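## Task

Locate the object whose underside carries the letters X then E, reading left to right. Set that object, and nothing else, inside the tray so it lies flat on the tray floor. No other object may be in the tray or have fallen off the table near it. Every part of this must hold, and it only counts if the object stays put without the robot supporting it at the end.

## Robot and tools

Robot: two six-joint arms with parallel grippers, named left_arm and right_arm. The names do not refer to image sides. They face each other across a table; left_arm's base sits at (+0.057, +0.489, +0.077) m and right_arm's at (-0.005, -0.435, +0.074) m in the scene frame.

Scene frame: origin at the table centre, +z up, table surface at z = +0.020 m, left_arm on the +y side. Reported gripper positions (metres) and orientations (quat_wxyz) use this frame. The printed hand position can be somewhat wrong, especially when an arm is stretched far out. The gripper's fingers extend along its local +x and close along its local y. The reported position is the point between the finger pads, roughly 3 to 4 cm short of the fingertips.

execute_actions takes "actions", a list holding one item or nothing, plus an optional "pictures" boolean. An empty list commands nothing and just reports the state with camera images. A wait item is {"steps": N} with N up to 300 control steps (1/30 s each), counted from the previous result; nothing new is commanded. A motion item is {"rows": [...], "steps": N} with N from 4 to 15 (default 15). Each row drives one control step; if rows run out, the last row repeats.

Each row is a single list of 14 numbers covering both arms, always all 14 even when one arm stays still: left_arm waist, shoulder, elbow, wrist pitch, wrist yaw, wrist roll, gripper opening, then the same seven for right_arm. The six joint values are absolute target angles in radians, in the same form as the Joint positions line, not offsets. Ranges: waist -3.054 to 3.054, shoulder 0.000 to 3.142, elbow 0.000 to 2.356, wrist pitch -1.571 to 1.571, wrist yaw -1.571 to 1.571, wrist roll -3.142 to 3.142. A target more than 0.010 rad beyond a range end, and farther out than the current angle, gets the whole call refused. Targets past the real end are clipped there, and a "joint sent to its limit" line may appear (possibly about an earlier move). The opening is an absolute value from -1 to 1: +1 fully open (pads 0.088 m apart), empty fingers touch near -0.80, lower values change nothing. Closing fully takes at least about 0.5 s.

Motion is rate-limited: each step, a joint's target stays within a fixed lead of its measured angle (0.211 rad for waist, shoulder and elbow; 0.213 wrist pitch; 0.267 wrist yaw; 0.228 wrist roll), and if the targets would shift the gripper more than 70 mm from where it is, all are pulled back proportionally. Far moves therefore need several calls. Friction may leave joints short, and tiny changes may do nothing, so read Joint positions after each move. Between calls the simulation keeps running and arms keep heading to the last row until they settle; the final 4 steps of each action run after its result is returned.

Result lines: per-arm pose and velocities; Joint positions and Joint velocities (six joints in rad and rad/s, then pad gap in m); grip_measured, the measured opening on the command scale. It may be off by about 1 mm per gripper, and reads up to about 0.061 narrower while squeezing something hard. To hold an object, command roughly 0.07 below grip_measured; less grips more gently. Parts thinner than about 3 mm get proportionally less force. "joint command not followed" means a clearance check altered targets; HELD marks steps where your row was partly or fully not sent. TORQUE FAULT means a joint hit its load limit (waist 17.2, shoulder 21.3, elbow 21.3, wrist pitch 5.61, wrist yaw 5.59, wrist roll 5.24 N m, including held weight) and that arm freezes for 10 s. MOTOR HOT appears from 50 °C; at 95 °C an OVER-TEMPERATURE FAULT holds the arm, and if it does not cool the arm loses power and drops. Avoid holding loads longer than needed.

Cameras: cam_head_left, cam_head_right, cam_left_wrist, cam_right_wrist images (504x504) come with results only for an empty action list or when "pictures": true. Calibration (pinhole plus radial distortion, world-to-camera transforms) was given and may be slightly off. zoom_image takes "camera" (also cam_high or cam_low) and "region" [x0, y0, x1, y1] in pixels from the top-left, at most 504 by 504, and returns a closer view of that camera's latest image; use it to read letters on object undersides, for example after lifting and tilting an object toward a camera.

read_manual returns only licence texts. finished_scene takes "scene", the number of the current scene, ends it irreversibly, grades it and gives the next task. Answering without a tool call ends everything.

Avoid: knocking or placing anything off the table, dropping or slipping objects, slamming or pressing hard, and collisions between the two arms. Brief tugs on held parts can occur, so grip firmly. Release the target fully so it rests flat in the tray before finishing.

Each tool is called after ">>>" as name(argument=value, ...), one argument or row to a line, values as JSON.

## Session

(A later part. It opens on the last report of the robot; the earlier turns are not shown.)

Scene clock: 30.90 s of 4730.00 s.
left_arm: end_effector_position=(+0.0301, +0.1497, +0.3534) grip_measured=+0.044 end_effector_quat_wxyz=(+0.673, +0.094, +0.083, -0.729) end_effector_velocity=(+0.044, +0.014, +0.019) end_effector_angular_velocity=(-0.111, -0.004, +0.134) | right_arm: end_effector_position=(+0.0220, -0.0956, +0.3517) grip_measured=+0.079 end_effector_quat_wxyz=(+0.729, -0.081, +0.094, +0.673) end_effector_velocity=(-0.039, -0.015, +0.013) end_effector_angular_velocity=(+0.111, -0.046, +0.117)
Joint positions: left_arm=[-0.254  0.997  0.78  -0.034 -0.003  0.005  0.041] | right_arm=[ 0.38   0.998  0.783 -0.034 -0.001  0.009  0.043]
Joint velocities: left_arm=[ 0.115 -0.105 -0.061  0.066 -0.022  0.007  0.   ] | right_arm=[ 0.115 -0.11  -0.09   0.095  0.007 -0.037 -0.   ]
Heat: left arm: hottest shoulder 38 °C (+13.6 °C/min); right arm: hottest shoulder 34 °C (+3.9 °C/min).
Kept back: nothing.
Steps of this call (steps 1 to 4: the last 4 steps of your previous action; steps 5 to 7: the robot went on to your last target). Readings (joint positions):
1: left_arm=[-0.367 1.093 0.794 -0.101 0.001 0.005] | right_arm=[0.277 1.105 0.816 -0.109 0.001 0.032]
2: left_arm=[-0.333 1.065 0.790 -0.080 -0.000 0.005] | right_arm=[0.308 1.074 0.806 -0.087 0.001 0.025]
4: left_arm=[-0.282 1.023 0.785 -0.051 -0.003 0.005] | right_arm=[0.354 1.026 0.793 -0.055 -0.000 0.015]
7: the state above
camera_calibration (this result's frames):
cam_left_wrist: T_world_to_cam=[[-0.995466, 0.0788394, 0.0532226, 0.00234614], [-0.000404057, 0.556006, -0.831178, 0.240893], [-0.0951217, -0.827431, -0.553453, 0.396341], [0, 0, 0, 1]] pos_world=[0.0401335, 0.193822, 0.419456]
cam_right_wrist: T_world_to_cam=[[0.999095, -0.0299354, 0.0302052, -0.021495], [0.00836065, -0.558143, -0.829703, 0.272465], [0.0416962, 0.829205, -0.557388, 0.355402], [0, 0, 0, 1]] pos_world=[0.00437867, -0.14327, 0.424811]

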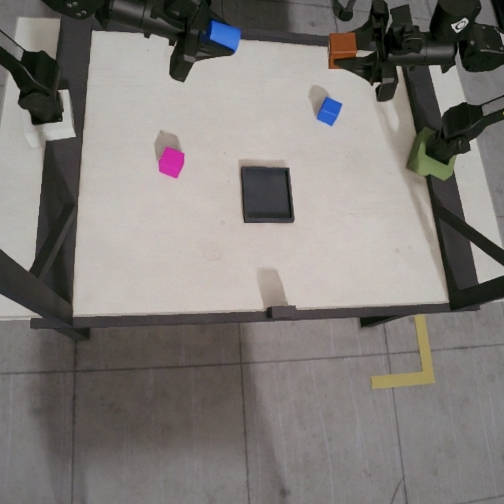

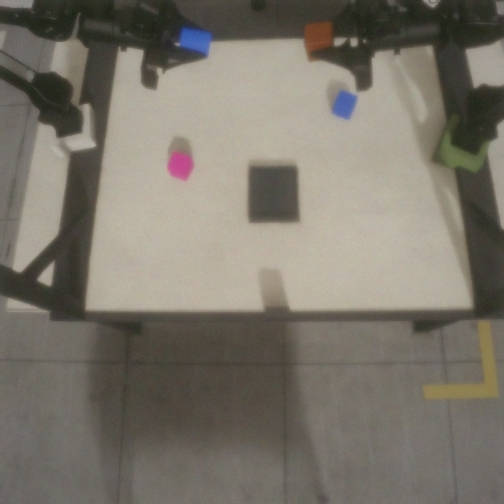

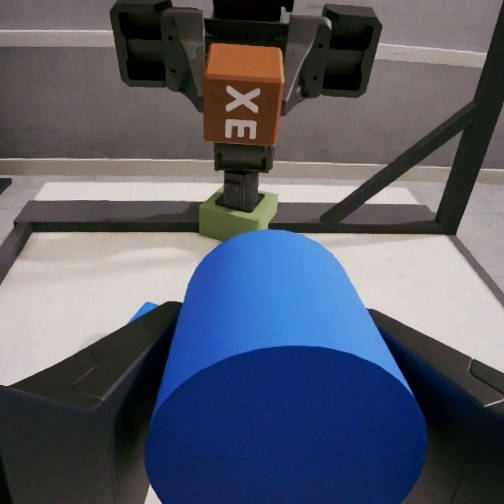

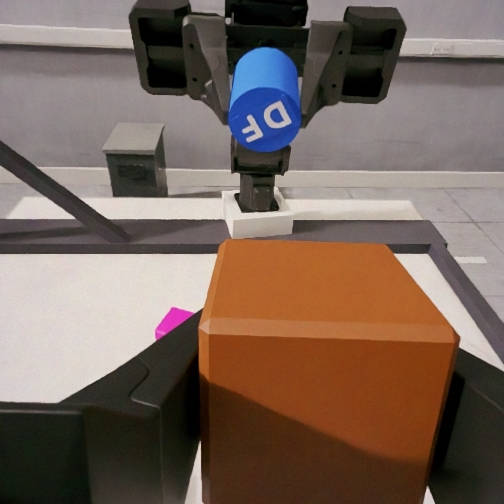

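>>> execute_actions(
  actions=[
    {"rows":[
[-0.239,0.990,0.760,-0.025,0,0,-0.05,0.394,0.987,0.759,-0.023,0,0,-0.02],
[-0.234,0.999,0.762,-0.032,0,0,-0.05,0.394,0.987,0.759,-0.023,0,0,-0.02],
[-0.226,1.015,0.766,-0.044,0,0,-0.05,0.394,0.987,0.759,-0.023,0,0,-0.02],
[-0.214,1.036,0.772,-0.061,0,0,-0.05,0.394,0.987,0.759,-0.023,0,0,-0.02],
[-0.199,1.063,0.779,-0.082,0,0,-0.05,0.394,0.987,0.759,-0.023,0,0,-0.02],
[-0.180,1.097,0.788,-0.108,0,0,-0.05,0.395,0.990,0.762,-0.026,0,0.001,-0.02],
[-0.160,1.134,0.797,-0.137,0,0,-0.05,0.399,1.000,0.772,-0.035,0,0.002,-0.02],
[-0.139,1.171,0.807,-0.165,0,0,-0.05,0.405,1.017,0.788,-0.051,0,0.005,-0.02],
[-0.119,1.207,0.816,-0.194,0,0,-0.05,0.414,1.041,0.810,-0.072,0,0.009,-0.02],
[-0.098,1.244,0.826,-0.222,0,0,-0.05,0.425,1.071,0.839,-0.100,0,0.015,-0.02],
[-0.078,1.281,0.835,-0.250,0,0,-0.05,0.439,1.107,0.874,-0.134,0,0.021,-0.02],
[-0.058,1.317,0.845,-0.279,0,0,-0.05,0.454,1.148,0.913,-0.171,0,0.028,-0.02],
[-0.037,1.354,0.854,-0.307,0,0,-0.05,0.469,1.188,0.951,-0.208,0,0.035,-0.02],
[-0.017,1.391,0.864,-0.336,0,0,-0.05,0.484,1.228,0.990,-0.246,0,0.042,-0.02],
[0.003,1.428,0.874,-0.364,0,0,-0.05,0.499,1.268,1.028,-0.283,0,0.049,-0.02]
],"steps":15},
  ],
)

>>> execute_actions(
  actions=[
    {"rows":[
[0.024,1.464,0.883,-0.392,0,0,-0.05,0.514,1.308,1.067,-0.320,0,0.056,-0.02],
[0.044,1.501,0.893,-0.421,0,0,-0.05,0.529,1.348,1.105,-0.357,0,0.063,-0.02],
[0.064,1.538,0.902,-0.449,0,0,-0.05,0.543,1.388,1.143,-0.394,0,0.070,-0.02],
[0.085,1.574,0.912,-0.478,0,0,-0.05,0.558,1.429,1.182,-0.431,0,0.077,-0.02],
[0.105,1.611,0.921,-0.506,0,0,-0.05,0.573,1.469,1.220,-0.468,0,0.084,-0.02],
[0.126,1.648,0.931,-0.535,0,0,-0.05,0.588,1.509,1.259,-0.505,0,0.091,-0.02],
[0.146,1.684,0.940,-0.563,0,0,-0.05,0.603,1.549,1.297,-0.542,0,0.098,-0.02],
[0.15,1.721,0.950,-0.591,0,0,-0.05,0.618,1.589,1.336,-0.579,0,0.105,-0.02],
[0.15,1.758,0.959,-0.620,0,0,-0.05,0.633,1.629,1.374,-0.616,0,0.112,-0.02],
[0.15,1.792,0.968,-0.646,0,0,-0.05,0.648,1.670,1.413,-0.654,0,0.119,-0.02],
[0.15,1.819,0.975,-0.667,0,0,-0.05,0.663,1.710,1.451,-0.691,0,0.126,-0.02],
[0.15,1.840,0.981,-0.684,0,0,-0.05,0.678,1.750,1.489,-0.728,0,0.133,-0.02],
[0.15,1.856,0.985,-0.696,0,0,-0.05,0.693,1.790,1.528,-0.765,0,0.140,-0.02],
[0.15,1.865,0.987,-0.703,0,0,-0.05,0.699,1.830,1.566,-0.802,0,0.147,-0.02],
[0.15,1.870,0.988,-0.705,0,0,-0.05,0.699,1.870,1.605,-0.839,0,0.154,-0.02]
],"steps":15},
  ],
)

>>> execute_actions(
  actions=[
    {"rows":[
[0.15,1.870,0.988,-0.705,0,0,-0.05,0.699,1.910,1.643,-0.876,0,0.161,-0.02],
[0.15,1.870,0.988,-0.705,0,0,-0.05,0.699,1.951,1.682,-0.913,0,0.168,-0.02],
[0.15,1.870,0.988,-0.705,0,0,-0.05,0.699,1.991,1.720,-0.950,0,0.175,-0.02],
[0.15,1.870,0.988,-0.705,0,0,-0.05,0.699,2.031,1.758,-0.987,0,0.182,-0.02],
[0.15,1.870,0.988,-0.705,0,0,-0.05,0.699,2.071,1.797,-1.024,0,0.189,-0.02],
[0.15,1.870,0.988,-0.705,0,0,-0.05,0.699,2.111,1.835,-1.061,0,0.196,-0.02],
[0.15,1.870,0.988,-0.705,0,0,-0.05,0.699,2.151,1.874,-1.099,0,0.203,-0.02],
[0.15,1.870,0.988,-0.705,0,0,-0.05,0.699,2.191,1.912,-1.136,0,0.210,-0.02],
[0.15,1.870,0.988,-0.705,0,0,-0.05,0.699,2.232,1.951,-1.173,0,0.217,-0.02],
[0.15,1.870,0.988,-0.705,0,0,-0.05,0.699,2.268,1.986,-1.207,0,0.223,-0.02],
[0.15,1.870,0.988,-0.705,0,0,-0.05,0.699,2.298,2.015,-1.235,0,0.229,-0.02],
[0.15,1.870,0.988,-0.705,0,0,-0.05,0.699,2.322,2.037,-1.256,0,0.233,-0.02],
[0.15,1.870,0.988,-0.705,0,0,-0.05,0.699,2.339,2.053,-1.272,0,0.236,-0.02],
[0.15,1.870,0.988,-0.705,0,0,-0.05,0.699,2.349,2.063,-1.281,0,0.237,-0.02],
[0.15,1.870,0.988,-0.705,0,0,-0.05,0.699,2.352,2.066,-1.284,0,0.238,-0.02]
],"steps":15},
  ],
)

>>> execute_actions(
  actions=[
    {"steps":10},
  ],
  pictures=true,
)

Scene clock: 34.47 s of 4730.00 s.
left_arm: end_effector_position=(+0.0725, +0.1341, +0.2723) grip_measured=+0.044 end_effector_quat_wxyz=(+0.693, +0.194, +0.200, -0.665) end_effector_velocity=(+0.206, -0.029, -0.410) end_effector_angular_velocity=(+1.617, +0.092, +0.584) | right_arm: end_effector_position=(+0.0121, -0.0897, +0.3436) grip_measured=+0.079 end_effector_quat_wxyz=(+0.716, -0.101, +0.111, +0.681) end_effector_velocity=(-0.085, +0.117, -0.051) end_effector_angular_velocity=(-0.648, +0.107, +0.235)
Joint positions: left_arm=[-0.13   1.187  0.804 -0.182 -0.001  0.005  0.041] | right_arm=[ 0.411  1.035  0.811 -0.078 -0.001  0.006  0.043]
Joint velocities: left_arm=[ 0.579  1.053  0.188 -0.755  0.007 -0.022 -0.   ] | right_arm=[ 0.266  0.681  0.652 -0.623  0.007  0.081 -0.   ]
Heat: left arm: hottest shoulder 38 °C (+12.2 °C/min); right arm: hottest elbow 35 °C (+5.2 °C/min).
Steps of this call (steps 1 to 30: the robot went on to your last target; steps 31 to 90: nothing new was sent; then 0.20 s passed at rest; steps 91 to 101: the first 11 steps of this action). Readings (joint positions):
91: left_arm=[-0.244 0.994 0.770 -0.027 -0.003 0.005] | right_arm=[0.390 0.994 0.771 -0.025 -0.001 0.005]
92: left_arm=[-0.243 0.994 0.770 -0.027 -0.002 0.005] | right_arm=[0.390 0.994 0.771 -0.025 -0.001 0.005]
94: left_arm=[-0.235 1.001 0.770 -0.033 -0.001 0.005] | right_arm=[0.390 0.994 0.771 -0.025 -0.001 0.005]
98: left_arm=[-0.186 1.083 0.786 -0.104 -0.001 0.005] | right_arm=[0.393 0.995 0.772 -0.029 -0.001 0.005]
101: the state above

Scene clock: 34.97 s of 4730.00 s.
left_arm: end_effector_position=(+0.1559, +0.1867, +0.0961) grip_measured=+0.044 end_effector_quat_wxyz=(+0.623, +0.376, +0.515, -0.453) end_effector_velocity=(-0.010, +0.171, -0.272) end_effector_angular_velocity=(+1.458, +0.467, +0.128) | right_arm: end_effector_position=(-0.0726, -0.0161, +0.2784) grip_measured=+0.079 end_effector_quat_wxyz=(+0.607, -0.278, +0.299, +0.681) end_effector_velocity=(-0.207, +0.097, -0.180) end_effector_angular_velocity=(-1.141, -0.056, +0.295)
Joint positions: left_arm=[ 0.142  1.728  0.944 -0.6   -0.001  0.005  0.041] | right_arm=[ 0.62   1.593  1.349 -0.593 -0.001  0.103  0.043]
Joint velocities: left_arm=[ 0.134  1.013  0.237 -0.755 -0.007  0.007 -0.   ] | right_arm=[ 0.447  1.184  1.155 -1.106  0.007  0.198 -0.   ]
Heat: left arm: hottest shoulder 38 °C (+12.0 °C/min); right arm: hottest elbow 35 °C (+5.1 °C/min).
Steps of this call (steps 1 to 4: the last 4 steps of your previous action; steps 5 to 15: the first 11 steps of this action). Readings (joint positions):
5: left_arm=[-0.030 1.366 0.848 -0.319 -0.001 0.005] | right_arm=[0.473 1.201 0.970 -0.229 -0.001 0.035]
6: left_arm=[-0.010 1.402 0.859 -0.347 -0.001 0.005] | right_arm=[0.488 1.240 1.007 -0.265 -0.001 0.041]
8: left_arm=[0.030 1.474 0.879 -0.403 -0.001 0.005] | right_arm=[0.517 1.317 1.082 -0.336 -0.001 0.055]
12: left_arm=[0.110 1.620 0.917 -0.517 -0.001 0.005] | right_arm=[0.575 1.474 1.233 -0.482 -0.001 0.082]
15: the state above

Scene clock: 35.47 s of 4730.00 s.
left_arm: end_effector_position=(+0.1503, +0.2083, +0.0648) grip_measured=+0.044 end_effector_quat_wxyz=(+0.570, +0.417, +0.575, -0.413) end_effector_velocity=(+0.002, +0.003, +0.000) end_effector_angular_velocity=(+0.014, -0.019, +0.005) | right_arm: end_effector_position=(-0.1131, +0.0117, +0.1720) grip_measured=+0.079 end_effector_quat_wxyz=(+0.521, -0.457, +0.460, +0.554) end_effector_velocity=(-0.007, +0.010, -0.223) end_effector_angular_velocity=(-1.029, -0.201, -0.146)
Joint positions: left_arm=[ 0.147  1.859  0.981 -0.702 -0.001  0.005  0.041] | right_arm=[ 0.697  2.185  1.921 -1.145 -0.001  0.207  0.043]
Joint velocities: left_arm=[-0.002 -0.002 -0.002 -0.007 -0.022 -0.007 -0.   ] | right_arm=[ 0.002  1.101  1.028 -0.974 -0.022  0.154 -0.   ]
Heat: left arm: hottest shoulder 38 °C (+11.8 °C/min); right arm: hottest elbow 35 °C (+5.1 °C/min).
Steps of this call (steps 1 to 4: the last 4 steps of your previous action; steps 5 to 15: the first 11 steps of this action). Readings (joint positions):
5: left_arm=[0.146 1.839 0.966 -0.683 -0.001 0.005] | right_arm=[0.686 1.791 1.541 -0.778 -0.001 0.138]
6: left_arm=[0.147 1.847 0.968 -0.688 -0.001 0.005] | right_arm=[0.692 1.831 1.579 -0.816 -0.001 0.145]
8: left_arm=[0.147 1.851 0.976 -0.693 -0.001 0.005] | right_arm=[0.697 1.910 1.656 -0.889 -0.001 0.159]
12: left_arm=[0.147 1.857 0.981 -0.700 -0.001 0.005] | right_arm=[0.697 2.069 1.810 -1.038 -0.001 0.187]
15: the state above

Scene clock: 35.80 s of 4730.00 s.
left_arm: end_effector_position=(+0.1503, +0.2083, +0.0648) grip_measured=+0.044 end_effector_quat_wxyz=(+0.570, +0.417, +0.575, -0.413) end_effector_velocity=(-0.000, +0.002, +0.000) end_effector_angular_velocity=(+0.009, -0.005, +0.019) | right_arm: end_effector_position=(-0.1126, +0.0093, +0.1406) grip_measured=+0.079 end_effector_quat_wxyz=(+0.501, -0.497, +0.496, +0.506) end_effector_velocity=(-0.003, +0.012, +0.030) end_effector_angular_velocity=(+0.048, +0.019, -0.010)
Joint positions: left_arm=[ 0.147  1.859  0.981 -0.702 -0.001  0.005  0.041] | right_arm=[ 0.697  2.331  2.051 -1.276 -0.001  0.232  0.043]
Joint velocities: left_arm=[-0.002 -0.002 -0.002 -0.007 -0.007 -0.022  0.   ] | right_arm=[-0.002 -0.002  0.115 -0.066 -0.007  0.007  0.   ]
Heat: left arm: hottest shoulder 38 °C (+11.7 °C/min); right arm: hottest elbow 35 °C (+5.0 °C/min).
Kept back: nothing.
Steps of this call (steps 1 to 4: the last 4 steps of your previous action; steps 5 to 10: the robot went on to your last target). Readings (joint positions):
1: left_arm=[0.147 1.859 0.981 -0.702 -0.001 0.005] | right_arm=[0.697 2.220 1.953 -1.175 -0.001 0.213]
2: left_arm=[0.147 1.859 0.981 -0.702 -0.001 0.005] | right_arm=[0.697 2.250 1.979 -1.202 -0.001 0.218]
4: left_arm=[0.147 1.859 0.981 -0.702 -0.001 0.005] | right_arm=[0.697 2.295 2.015 -1.240 -0.001 0.225]
8: left_arm=[0.147 1.859 0.981 -0.702 -0.001 0.005] | right_arm=[0.697 2.329 2.043 -1.271 -0.001 0.231]
10: the state above
camera_calibration (this result's frames):
cam_left_wrist: T_world_to_cam=[[-0.93142, -0.363714, 0.0129738, 0.217932], [-0.338134, 0.877997, 0.338801, -0.123612], [-0.134618, 0.311179, -0.940769, 0.09036], [0, 0, 0, 1]] pos_world=[0.173353, 0.159678, 0.12406]
cam_right_wrist: T_world_to_cam=[[0.997449, 0.0567679, -0.0432703, 0.131831], [0.0676564, -0.945114, 0.319658, 0.00572811], [-0.022749, -0.32177, -0.946544, 0.214557], [0, 0, 0, 1]] pos_world=[-0.127002, 0.066968, 0.206961]

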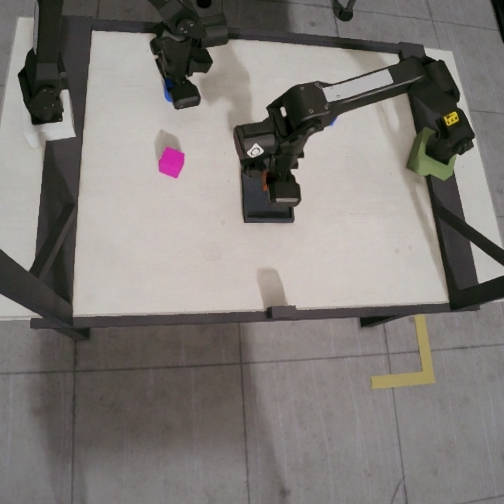

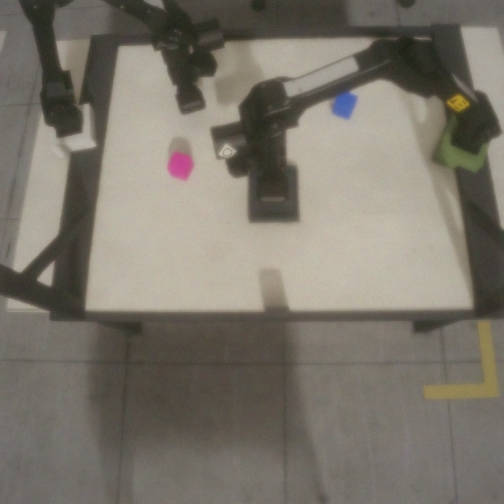

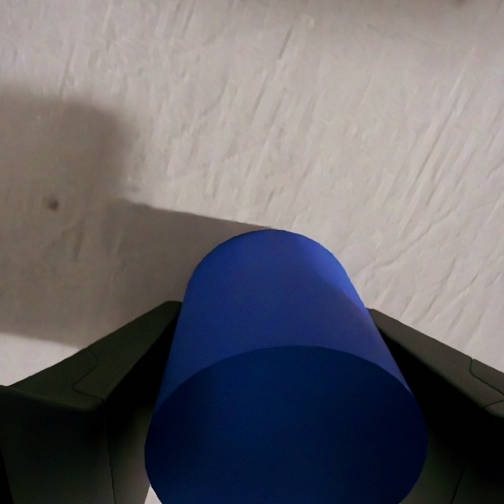

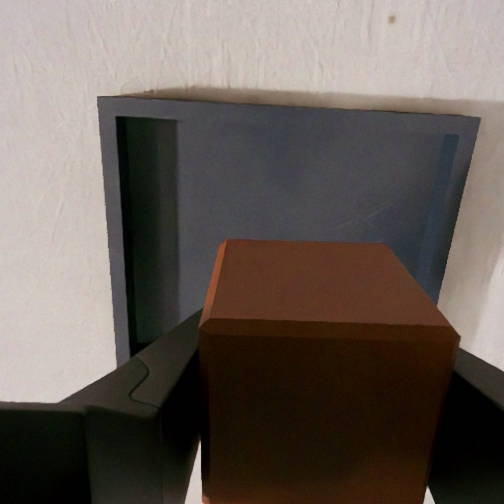

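>>> execute_actions(
  actions=[
    {"rows":[
[0.15,1.870,0.988,-0.705,0,0,0.3,0.700,2.354,2.061,-1.279,0,0.238,-0.02],
[0.15,1.870,0.988,-0.705,0,0,0.5,0.701,2.356,2.054,-1.270,0,0.239,-0.02],
[0.15,1.870,0.988,-0.705,0,0,0.7,0.702,2.360,2.043,-1.257,0,0.240,-0.02],
[0.15,1.870,0.988,-0.705,0,0,0.7,0.703,2.364,2.031,-1.243,0,0.241,-0.02],
[0.15,1.864,0.992,-0.714,0,0,0.7,0.704,2.368,2.019,-1.229,0,0.242,-0.02],
[0.15,1.852,0.999,-0.732,0,0,0.7,0.705,2.372,2.006,-1.214,0,0.243,-0.02],
[0.15,1.836,1.008,-0.757,0,0,0.7,0.706,2.376,1.994,-1.200,0,0.244,-0.02],
[0.15,1.818,1.019,-0.784,0,0,0.7,0.707,2.380,1.982,-1.186,0,0.245,-0.02],
[0.15,1.800,1.029,-0.811,0,0,0.7,0.708,2.384,1.970,-1.171,0,0.245,-0.02],
[0.15,1.781,1.040,-0.838,0,0,0.7,0.709,2.388,1.957,-1.157,0,0.245,-0.02],
[0.15,1.763,1.051,-0.866,0,0,0.7,0.710,2.392,1.945,-1.143,0,0.245,-0.02],
[0.15,1.745,1.061,-0.893,0,0,0.7,0.710,2.396,1.933,-1.128,0,0.245,-0.02],
[0.15,1.727,1.072,-0.920,0,0,0.7,0.710,2.399,1.922,-1.116,0,0.245,-0.02],
[0.15,1.711,1.081,-0.944,0,0,0.7,0.710,2.401,1.916,-1.109,0,0.245,-0.02],
[0.15,1.700,1.088,-0.960,0,0,0.7,0.710,2.402,1.913,-1.105,0,0.245,-0.02]
],"steps":15},
  ],
)

>>> execute_actions(
  actions=[
    {"steps":12},
  ],
  pictures=true,
)

Scene clock: 37.73 s of 4730.00 s.
left_arm: end_effector_position=(+0.1483, +0.2148, +0.0824) grip_measured=+0.672 end_effector_quat_wxyz=(+0.561, +0.424, +0.584, -0.406) end_effector_velocity=(-0.004, +0.006, +0.191) end_effector_angular_velocity=(-0.069, -0.016, +0.005) | right_arm: end_effector_position=(-0.1163, +0.0129, +0.1137) grip_measured=+0.079 end_effector_quat_wxyz=(+0.503, -0.494, +0.495, +0.508) end_effector_velocity=(-0.012, -0.025, -0.168) end_effector_angular_velocity=(-0.156, -0.031, +0.015)
Joint positions: left_arm=[ 0.147  1.82   1.013 -0.805 -0.001  0.005  0.072] | right_arm=[ 0.704  2.356  1.987 -1.18  -0.001  0.239  0.043]
Joint velocities: left_arm=[-0.002 -0.486  0.266 -0.681  0.007 -0.007  0.013] | right_arm=[ 0.037  0.164 -0.383  0.388 -0.007  0.022 -0.   ]
Heat: left arm: hottest shoulder 38 °C (+11.1 °C/min); right arm: hottest elbow 35 °C (+4.8 °C/min).
Steps of this call (steps 1 to 30: the robot went on to your last target; steps 31 to 47: nothing new was sent; steps 48 to 58: the first 11 steps of this action). Readings (joint positions):
48: left_arm=[0.147 1.859 0.981 -0.702 -0.001 0.005] | right_arm=[0.697 2.331 2.060 -1.281 -0.001 0.233]
49: left_arm=[0.147 1.859 0.981 -0.702 -0.001 0.005] | right_arm=[0.697 2.331 2.060 -1.281 -0.001 0.233]
51: left_arm=[0.147 1.859 0.981 -0.702 -0.001 0.005] | right_arm=[0.697 2.332 2.057 -1.267 -0.001 0.234]
55: left_arm=[0.147 1.855 0.992 -0.739 -0.001 0.005] | right_arm=[0.700 2.340 2.024 -1.221 -0.001 0.238]
58: the state above

Scene clock: 38.13 s of 4730.00 s.
left_arm: end_effector_position=(+0.1479, +0.2160, +0.1286) grip_measured=+0.696 end_effector_quat_wxyz=(+0.570, +0.417, +0.575, -0.413) end_effector_velocity=(-0.002, +0.008, +0.000) end_effector_angular_velocity=(+0.037, +0.004, +0.019) | right_arm: end_effector_position=(-0.1171, +0.0093, +0.0855) grip_measured=+0.079 end_effector_quat_wxyz=(+0.498, -0.501, +0.498, +0.502) end_effector_velocity=(+0.003, -0.002, -0.002) end_effector_angular_velocity=(-0.014, +0.004, -0.015)
Joint positions: left_arm=[ 0.147  1.707  1.082 -0.955 -0.001  0.005  0.073] | right_arm=[ 0.707  2.384  1.924 -1.109 -0.001  0.24   0.043]
Joint velocities: left_arm=[-0.002 -0.002 -0.002 -0.037 -0.007 -0.022  0.   ] | right_arm=[-0.007  0.002 -0.002 -0.007 -0.007  0.007 -0.   ]
Heat: left arm: hottest shoulder 38 °C (+11.0 °C/min); right arm: hottest shoulder 35 °C (+4.7 °C/min).
Kept back: nothing.
Steps of this call (steps 1 to 4: the last 4 steps of your previous action; steps 5 to 12: the robot went on to your last target). Readings (joint positions):
1: left_arm=[0.147 1.803 1.023 -0.829 -0.001 0.005] | right_arm=[0.705 2.361 1.974 -1.167 -0.001 0.239]
2: left_arm=[0.147 1.784 1.035 -0.854 -0.001 0.005] | right_arm=[0.705 2.367 1.962 -1.153 -0.001 0.239]
4: left_arm=[0.147 1.747 1.057 -0.900 -0.001 0.005] | right_arm=[0.707 2.376 1.942 -1.132 -0.001 0.240]
8: left_arm=[0.147 1.709 1.081 -0.941 -0.001 0.005] | right_arm=[0.707 2.384 1.924 -1.115 -0.001 0.240]
12: the state above
camera_calibration (this result's frames):
cam_left_wrist: T_world_to_cam=[[-0.93128, -0.364074, 0.012954, 0.217692], [-0.338428, 0.877746, 0.339159, -0.15273], [-0.13485, 0.311468, -0.94064, 0.147631], [0, 0, 0, 1]] pos_world=[0.170952, 0.167331, 0.187848]
cam_right_wrist: T_world_to_cam=[[0.997498, 0.0577287, -0.040812, 0.133718], [0.0680418, -0.940657, 0.332467, 0.0225347], [-0.0191972, -0.334412, -0.942231, 0.162488], [0, 0, 0, 1]] pos_world=[-0.131797, 0.067816, 0.151066]

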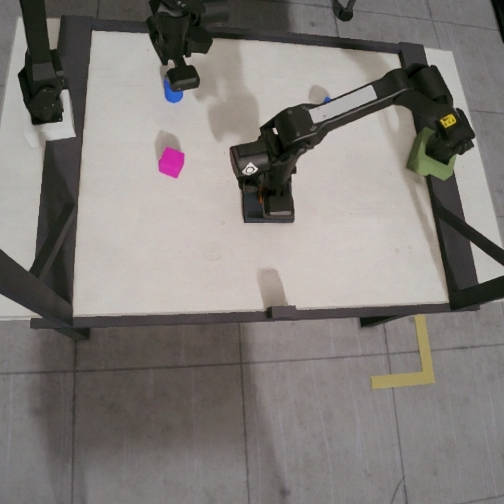

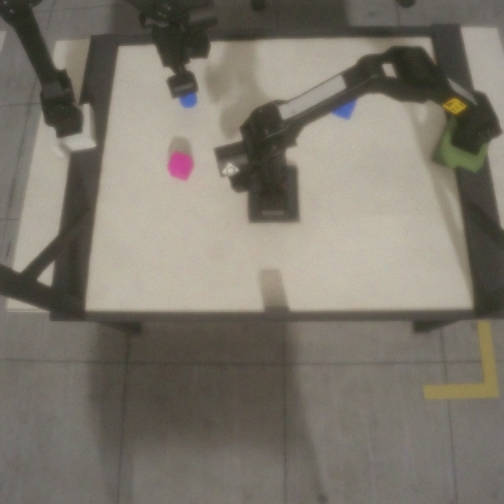

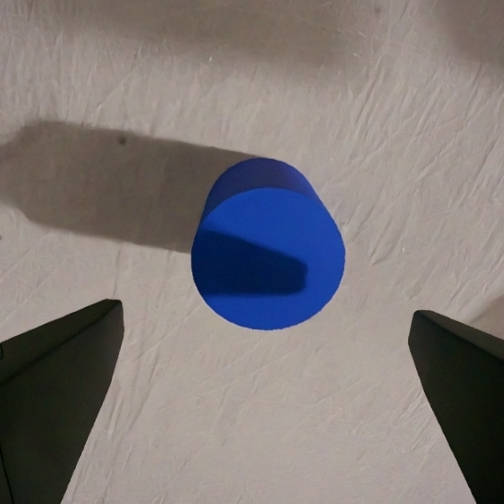

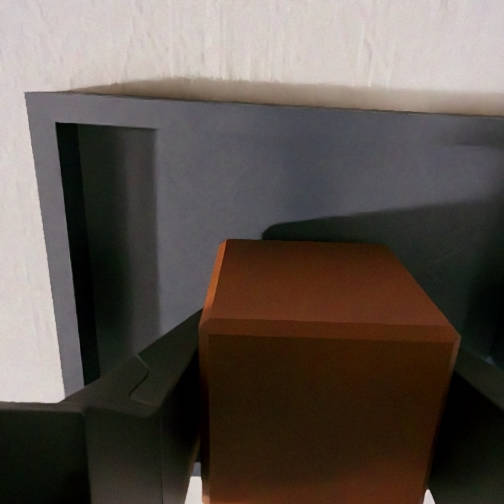

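>>> execute_actions(
  actions=[
    {"rows":[
[0.15,1.700,1.088,-0.960,0,0,0.7,0.710,2.404,1.910,-1.100,0,0.245,-0.02],
[0.15,1.700,1.088,-0.960,0,0,0.7,0.710,2.405,1.907,-1.096,0,0.245,-0.02],
[0.15,1.700,1.088,-0.960,0,0,0.7,0.710,2.407,1.904,-1.091,0,0.245,-0.02],
[0.15,1.700,1.088,-0.960,0,0,0.7,0.710,2.408,1.901,-1.087,0,0.245,-0.02],
[0.15,1.700,1.088,-0.960,0,0,0.7,0.710,2.410,1.898,-1.082,0,0.245,-0.02],
[0.15,1.700,1.088,-0.960,0,0,0.7,0.710,2.411,1.895,-1.078,0,0.245,-0.02]
],"steps":14},
  ],
  pictures=true,
)

Scene clock: 38.83 s of 4730.00 s.
left_arm: end_effector_position=(+0.1477, +0.2165, +0.1286) grip_measured=+0.696 end_effector_quat_wxyz=(+0.569, +0.418, +0.576, -0.412) end_effector_velocity=(+0.001, +0.003, +0.000) end_effector_angular_velocity=(+0.009, -0.005, +0.024) | right_arm: end_effector_position=(-0.1173, +0.0102, +0.0801) grip_measured=+0.079 end_effector_quat_wxyz=(+0.499, -0.499, +0.497, +0.504) end_effector_velocity=(-0.001, +0.002, -0.003) end_effector_angular_velocity=(+0.010, +0.010, +0.005)
Joint positions: left_arm=[ 0.147  1.707  1.082 -0.957 -0.001  0.005  0.073] | right_arm=[ 0.707  2.387  1.908 -1.083 -0.001  0.24   0.043]
Joint velocities: left_arm=[ 0.002 -0.002 -0.002 -0.007 -0.007 -0.022 -0.   ] | right_arm=[-0.002  0.002 -0.007  0.022 -0.007 -0.007 -0.   ]
Heat: left arm: hottest shoulder 38 °C (+10.8 °C/min); right arm: hottest shoulder 35 °C (+4.6 °C/min).
Steps of this call (steps 1 to 11: the robot went on to your last target; steps 12 to 21: the first 10 steps of this action). Readings (joint positions):
12: left_arm=[0.147 1.707 1.082 -0.957 -0.001 0.005] | right_arm=[0.707 2.384 1.922 -1.107 -0.001 0.240]
13: left_arm=[0.147 1.707 1.082 -0.957 -0.001 0.005] | right_arm=[0.707 2.384 1.922 -1.104 -0.001 0.240]
15: left_arm=[0.147 1.707 1.082 -0.957 -0.001 0.005] | right_arm=[0.707 2.384 1.918 -1.098 -0.001 0.240]
19: left_arm=[0.147 1.707 1.082 -0.957 -0.001 0.005] | right_arm=[0.707 2.386 1.909 -1.085 -0.001 0.240]
21: the state above
camera_calibration (this result's frames):
cam_left_wrist: T_world_to_cam=[[-0.931269, -0.364107, 0.0128148, 0.217746], [-0.338142, 0.876883, 0.341667, -0.153457], [-0.135641, 0.313851, -0.939734, 0.146925], [0, 0, 0, 1]] pos_world=[0.170819, 0.167734, 0.187711]
cam_right_wrist: T_world_to_cam=[[0.997454, 0.0576086, -0.0420327, 0.133763], [0.0682055, -0.942755, 0.326438, 0.0257167], [-0.0208209, -0.328474, -0.944284, 0.157577], [0, 0, 0, 1]] pos_world=[-0.131895, 0.0682986, 0.146025]

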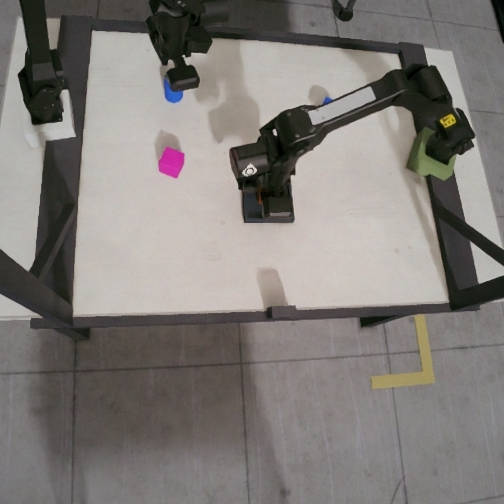

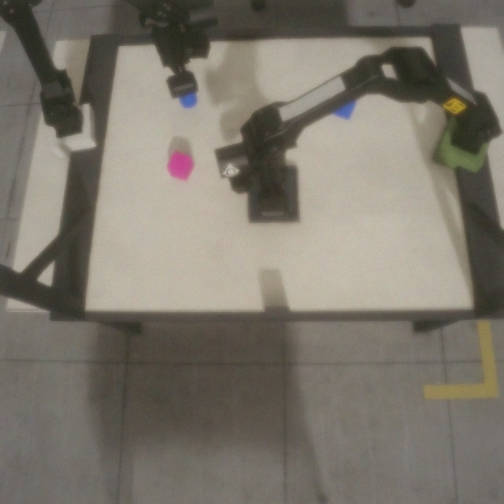

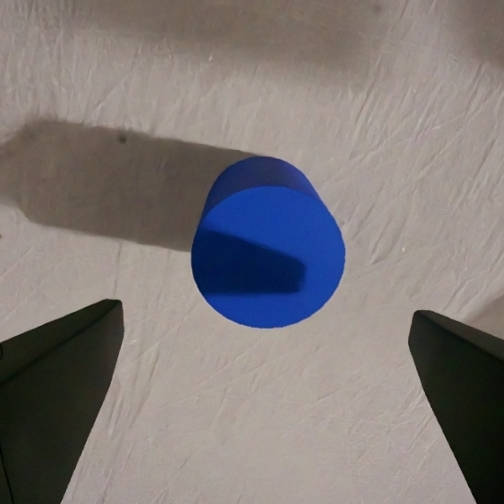

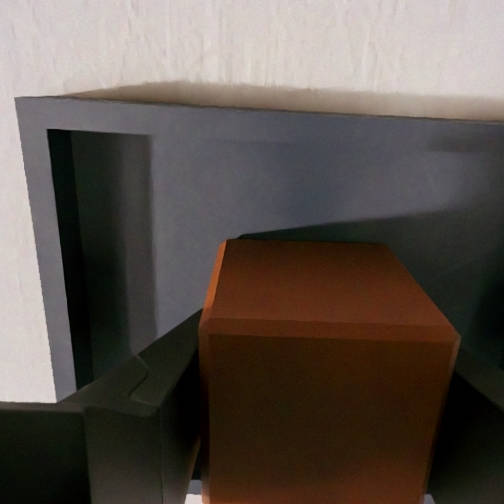

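>>> execute_actions(
  actions=[
    {"rows":[
[0.15,1.700,1.088,-0.960,0,0,0.7,0.710,2.412,1.893,-1.075,0,0.245,-0.02],
[0.15,1.700,1.088,-0.960,0,0,0.7,0.710,2.413,1.891,-1.072,0,0.245,-0.02],
[0.15,1.700,1.088,-0.960,0,0,0.7,0.710,2.414,1.889,-1.069,0,0.245,-0.02]
],"steps":12},
  ],
  pictures=true,
)

Scene clock: 39.27 s of 4730.00 s.
left_arm: end_effector_position=(+0.1477, +0.2165, +0.1286) grip_measured=+0.696 end_effector_quat_wxyz=(+0.569, +0.418, +0.576, -0.412) end_effector_velocity=(+0.003, -0.000, +0.000) end_effector_angular_velocity=(+0.000, -0.023, +0.019) | right_arm: end_effector_position=(-0.1174, +0.0106, +0.0791) grip_measured=+0.079 end_effector_quat_wxyz=(+0.500, -0.498, +0.496, +0.505) end_effector_velocity=(+0.003, -0.003, -0.001) end_effector_angular_velocity=(-0.010, -0.010, +0.005)
Joint positions: left_arm=[ 0.147  1.707  1.082 -0.957 -0.001  0.005  0.073] | right_arm=[ 0.707  2.387  1.903 -1.076 -0.001  0.24   0.043]
Joint velocities: left_arm=[-0.002 -0.002 -0.002  0.007 -0.022 -0.022  0.   ] | right_arm=[-0.002 -0.002 -0.007 -0.007  0.007 -0.007 -0.   ]
Heat: left arm: hottest shoulder 39 °C (+12.2 °C/min); right arm: hottest shoulder 35 °C (+4.6 °C/min).
Steps of this call (steps 1 to 4: the last 4 steps of your previous action; step 5: the robot went on to your last target; steps 6 to 13: the first 8 steps of this action). Readings (joint positions):
6: left_arm=[0.147 1.707 1.082 -0.957 -0.001 0.005] | right_arm=[0.707 2.387 1.907 -1.080 -0.001 0.240]
7: left_arm=[0.147 1.707 1.082 -0.957 -0.001 0.005] | right_arm=[0.707 2.387 1.906 -1.078 -0.001 0.240]
9: left_arm=[0.147 1.707 1.082 -0.957 -0.001 0.005] | right_arm=[0.707 2.387 1.905 -1.077 -0.001 0.240]
13: the state above
camera_calibration (this result's frames):
cam_left_wrist: T_world_to_cam=[[-0.931269, -0.364107, 0.0128148, 0.217746], [-0.338142, 0.876883, 0.341667, -0.153457], [-0.135641, 0.313851, -0.939734, 0.146925], [0, 0, 0, 1]] pos_world=[0.170819, 0.167734, 0.187711]
cam_right_wrist: T_world_to_cam=[[0.997422, 0.0577339, -0.0426063, 0.133838], [0.068448, -0.943716, 0.323596, 0.0266974], [-0.0215258, -0.325678, -0.945236, 0.156705], [0, 0, 0, 1]] pos_world=[-0.131947, 0.0685031, 0.145186]

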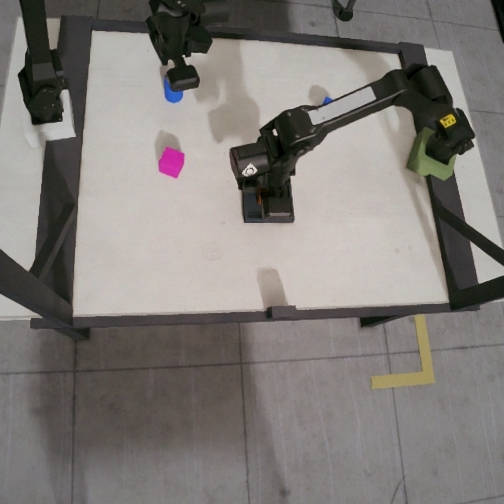

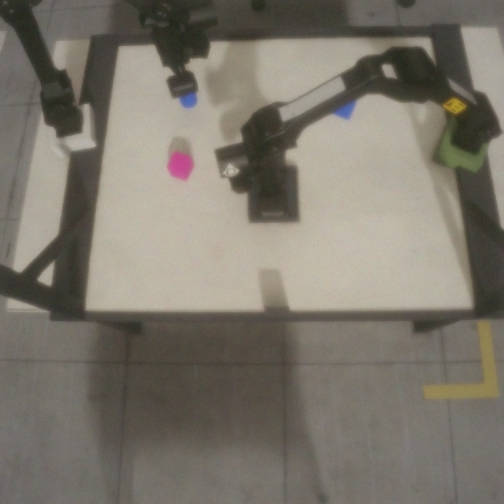

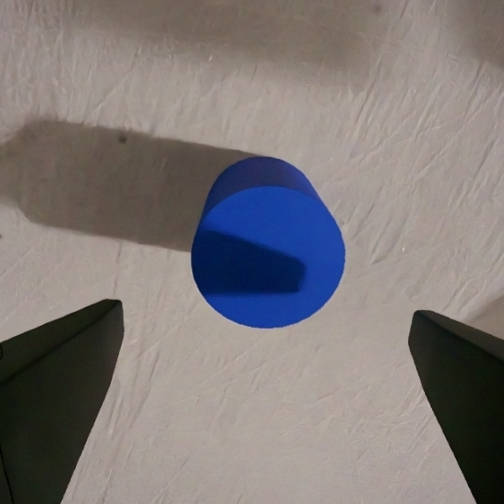

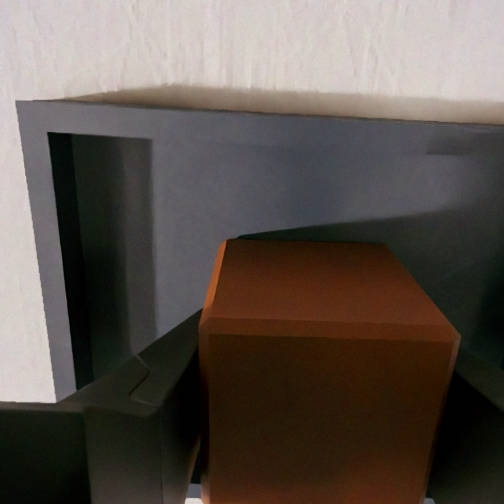

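>>> execute_actions(
  actions=[
    {"rows":[
[0.15,1.700,1.088,-0.960,0,0,0.7,0.710,2.405,1.895,-1.074,0,0.245,0.15],
[0.15,1.700,1.088,-0.960,0,0,0.7,0.710,2.403,1.900,-1.074,0,0.245,0.3],
[0.15,1.700,1.088,-0.960,0,0,0.7,0.710,2.403,1.900,-1.074,0,0.245,0.45],
[0.15,1.700,1.088,-0.960,0,0,0.7,0.710,2.403,1.900,-1.074,0,0.245,0.55],
[0.15,1.700,1.088,-0.960,0,0,0.7,0.710,2.403,1.900,-1.074,0,0.245,0.55],
[0.15,1.700,1.088,-0.960,0,0,0.7,0.710,2.403,1.900,-1.074,0,0.245,0.55],
[0.15,1.700,1.088,-0.960,0,0,0.7,0.710,2.400,1.910,-1.088,0,0.245,0.55],
[0.15,1.700,1.088,-0.960,0,0,0.7,0.710,2.394,1.925,-1.108,0,0.245,0.55],
[0.15,1.700,1.088,-0.960,0,0,0.7,0.710,2.386,1.945,-1.134,0,0.245,0.55],
[0.15,1.700,1.088,-0.960,0,0,0.7,0.710,2.377,1.967,-1.162,0,0.245,0.55],
[0.15,1.700,1.088,-0.960,0,0,0.7,0.710,2.368,1.990,-1.190,0,0.245,0.55],
[0.15,1.700,1.088,-0.960,0,0,0.7,0.710,2.359,2.012,-1.218,0,0.245,0.55],
[0.15,1.700,1.088,-0.960,0,0,0.7,0.710,2.350,2.034,-1.246,0,0.245,0.55],
[0.15,1.700,1.088,-0.960,0,0,0.7,0.710,2.342,2.054,-1.270,0,0.245,0.55],
[0.15,1.700,1.088,-0.960,0,0,0.7,0.710,2.336,2.068,-1.288,0,0.245,0.55]
],"steps":15},
  ],
)

>>> execute_actions(
  actions=[
    {"steps":10},
  ],
  pictures=true,
)

Scene clock: 40.03 s of 4730.00 s.
left_arm: end_effector_position=(+0.1477, +0.2165, +0.1286) grip_measured=+0.696 end_effector_quat_wxyz=(+0.569, +0.418, +0.576, -0.412) end_effector_velocity=(-0.002, +0.002, +0.000) end_effector_angular_velocity=(+0.009, -0.005, -0.000) | right_arm: end_effector_position=(-0.1164, +0.0068, +0.0874) grip_measured=+0.525 end_effector_quat_wxyz=(+0.495, -0.506, +0.501, +0.497) end_effector_velocity=(+0.004, -0.017, +0.107) end_effector_angular_velocity=(-0.184, -0.039, -0.010)
Joint positions: left_arm=[ 0.147  1.707  1.082 -0.957 -0.001  0.005  0.073] | right_arm=[ 0.707  2.387  1.937 -1.136 -0.001  0.24   0.065]
Joint velocities: left_arm=[-0.007 -0.002 -0.002 -0.007 -0.007 -0.007  0.   ] | right_arm=[-0.002  0.002  0.437 -0.623 -0.007  0.007  0.012]
Heat: left arm: hottest shoulder 39 °C (+12.0 °C/min); right arm: hottest shoulder 35 °C (+4.5 °C/min).
Steps of this call (steps 1 to 4: the last 4 steps of your previous action; steps 5 to 12: the robot went on to your last target; steps 13 to 23: the first 11 steps of this action). Readings (joint positions):
13: left_arm=[0.147 1.707 1.082 -0.957 -0.001 0.005] | right_arm=[0.707 2.387 1.903 -1.075 -0.001 0.240]
14: left_arm=[0.147 1.707 1.082 -0.957 -0.001 0.005] | right_arm=[0.707 2.387 1.903 -1.075 -0.001 0.240]
16: left_arm=[0.147 1.707 1.082 -0.957 -0.001 0.005] | right_arm=[0.707 2.387 1.903 -1.074 -0.001 0.240]
20: left_arm=[0.147 1.707 1.082 -0.957 -0.001 0.005] | right_arm=[0.707 2.387 1.906 -1.081 -0.001 0.240]
23: the state above

Scene clock: 40.37 s of 4730.00 s.
left_arm: end_effector_position=(+0.1477, +0.2165, +0.1286) grip_measured=+0.696 end_effector_quat_wxyz=(+0.569, +0.418, +0.576, -0.412) end_effector_velocity=(-0.001, +0.004, -0.001) end_effector_angular_velocity=(+0.014, -0.003, +0.005) | right_arm: end_effector_position=(-0.1174, +0.0108, +0.1412) grip_measured=+0.547 end_effector_quat_wxyz=(+0.502, -0.495, +0.494, +0.508) end_effector_velocity=(-0.001, -0.003, +0.042) end_effector_angular_velocity=(+0.025, +0.029, -0.009)
Joint positions: left_arm=[ 0.147  1.707  1.082 -0.957 -0.001  0.005  0.073] | right_arm=[ 0.707  2.337  2.064 -1.276 -0.001  0.24   0.066]
Joint velocities: left_arm=[-0.002 -0.002 -0.007 -0.007 -0.007 -0.007 -0.   ] | right_arm=[-0.002 -0.056  0.071 -0.095 -0.022  0.007  0.   ]
Heat: left arm: hottest shoulder 39 °C (+11.9 °C/min); right arm: hottest shoulder 35 °C (+4.5 °C/min).
Kept back: nothing.
Steps of this call (steps 1 to 4: the last 4 steps of your previous action; steps 5 to 10: the robot went on to your last target). Readings (joint positions):
1: left_arm=[0.147 1.707 1.082 -0.957 -0.001 0.005] | right_arm=[0.707 2.387 1.954 -1.159 -0.001 0.240]
2: left_arm=[0.147 1.707 1.082 -0.957 -0.001 0.005] | right_arm=[0.707 2.386 1.974 -1.182 -0.001 0.240]
4: left_arm=[0.147 1.707 1.082 -0.957 -0.001 0.005] | right_arm=[0.707 2.376 2.012 -1.228 -0.001 0.240]
8: left_arm=[0.147 1.707 1.082 -0.957 -0.001 0.005] | right_arm=[0.707 2.345 2.056 -1.269 -0.001 0.240]
10: the state above
camera_calibration (this result's frames):
cam_left_wrist: T_world_to_cam=[[-0.931269, -0.364107, 0.0128148, 0.217746], [-0.338142, 0.876883, 0.341667, -0.153457], [-0.135641, 0.313851, -0.939734, 0.146925], [0, 0, 0, 1]] pos_world=[0.170819, 0.167734, 0.187711]
cam_right_wrist: T_world_to_cam=[[0.997313, 0.058169, -0.0445392, 0.136772], [0.0692509, -0.9469, 0.313981, 0.0082162], [-0.0239102, -0.316222, -0.948384, 0.215579], [0, 0, 0, 1]] pos_world=[-0.131819, 0.0679949, 0.207964]

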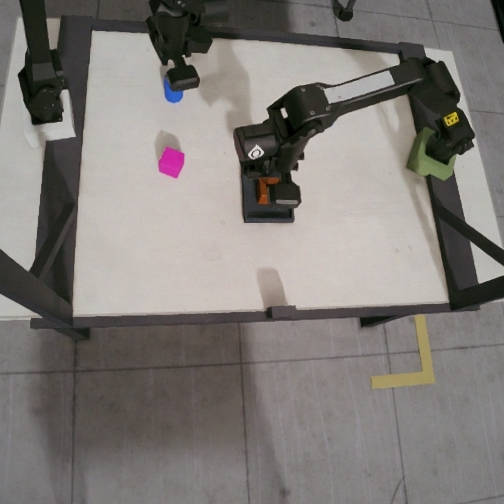

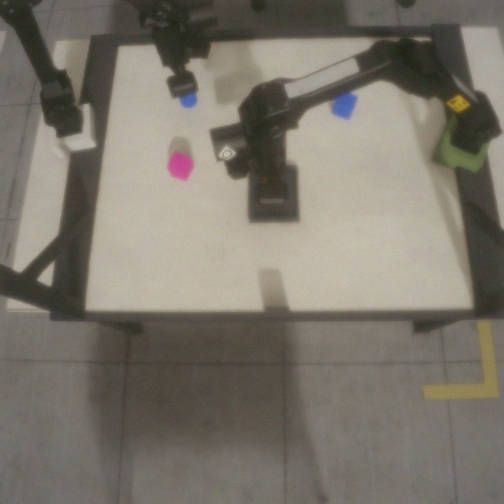

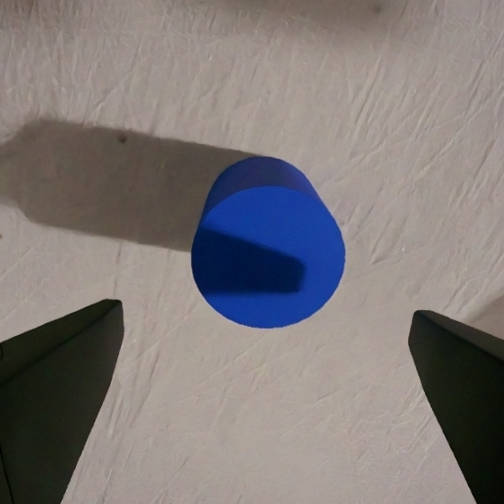

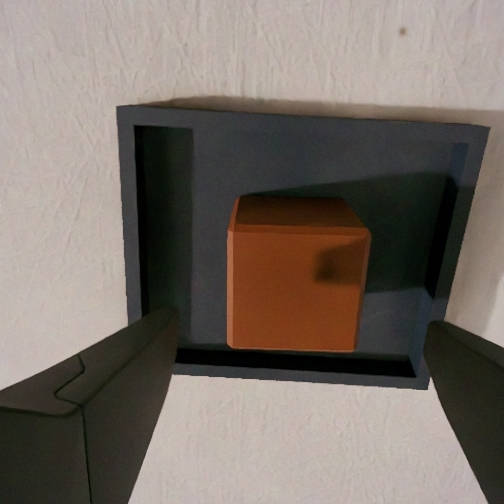

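>>> finished_scene(
  scene=1,
)

The scene is finished: the task was done.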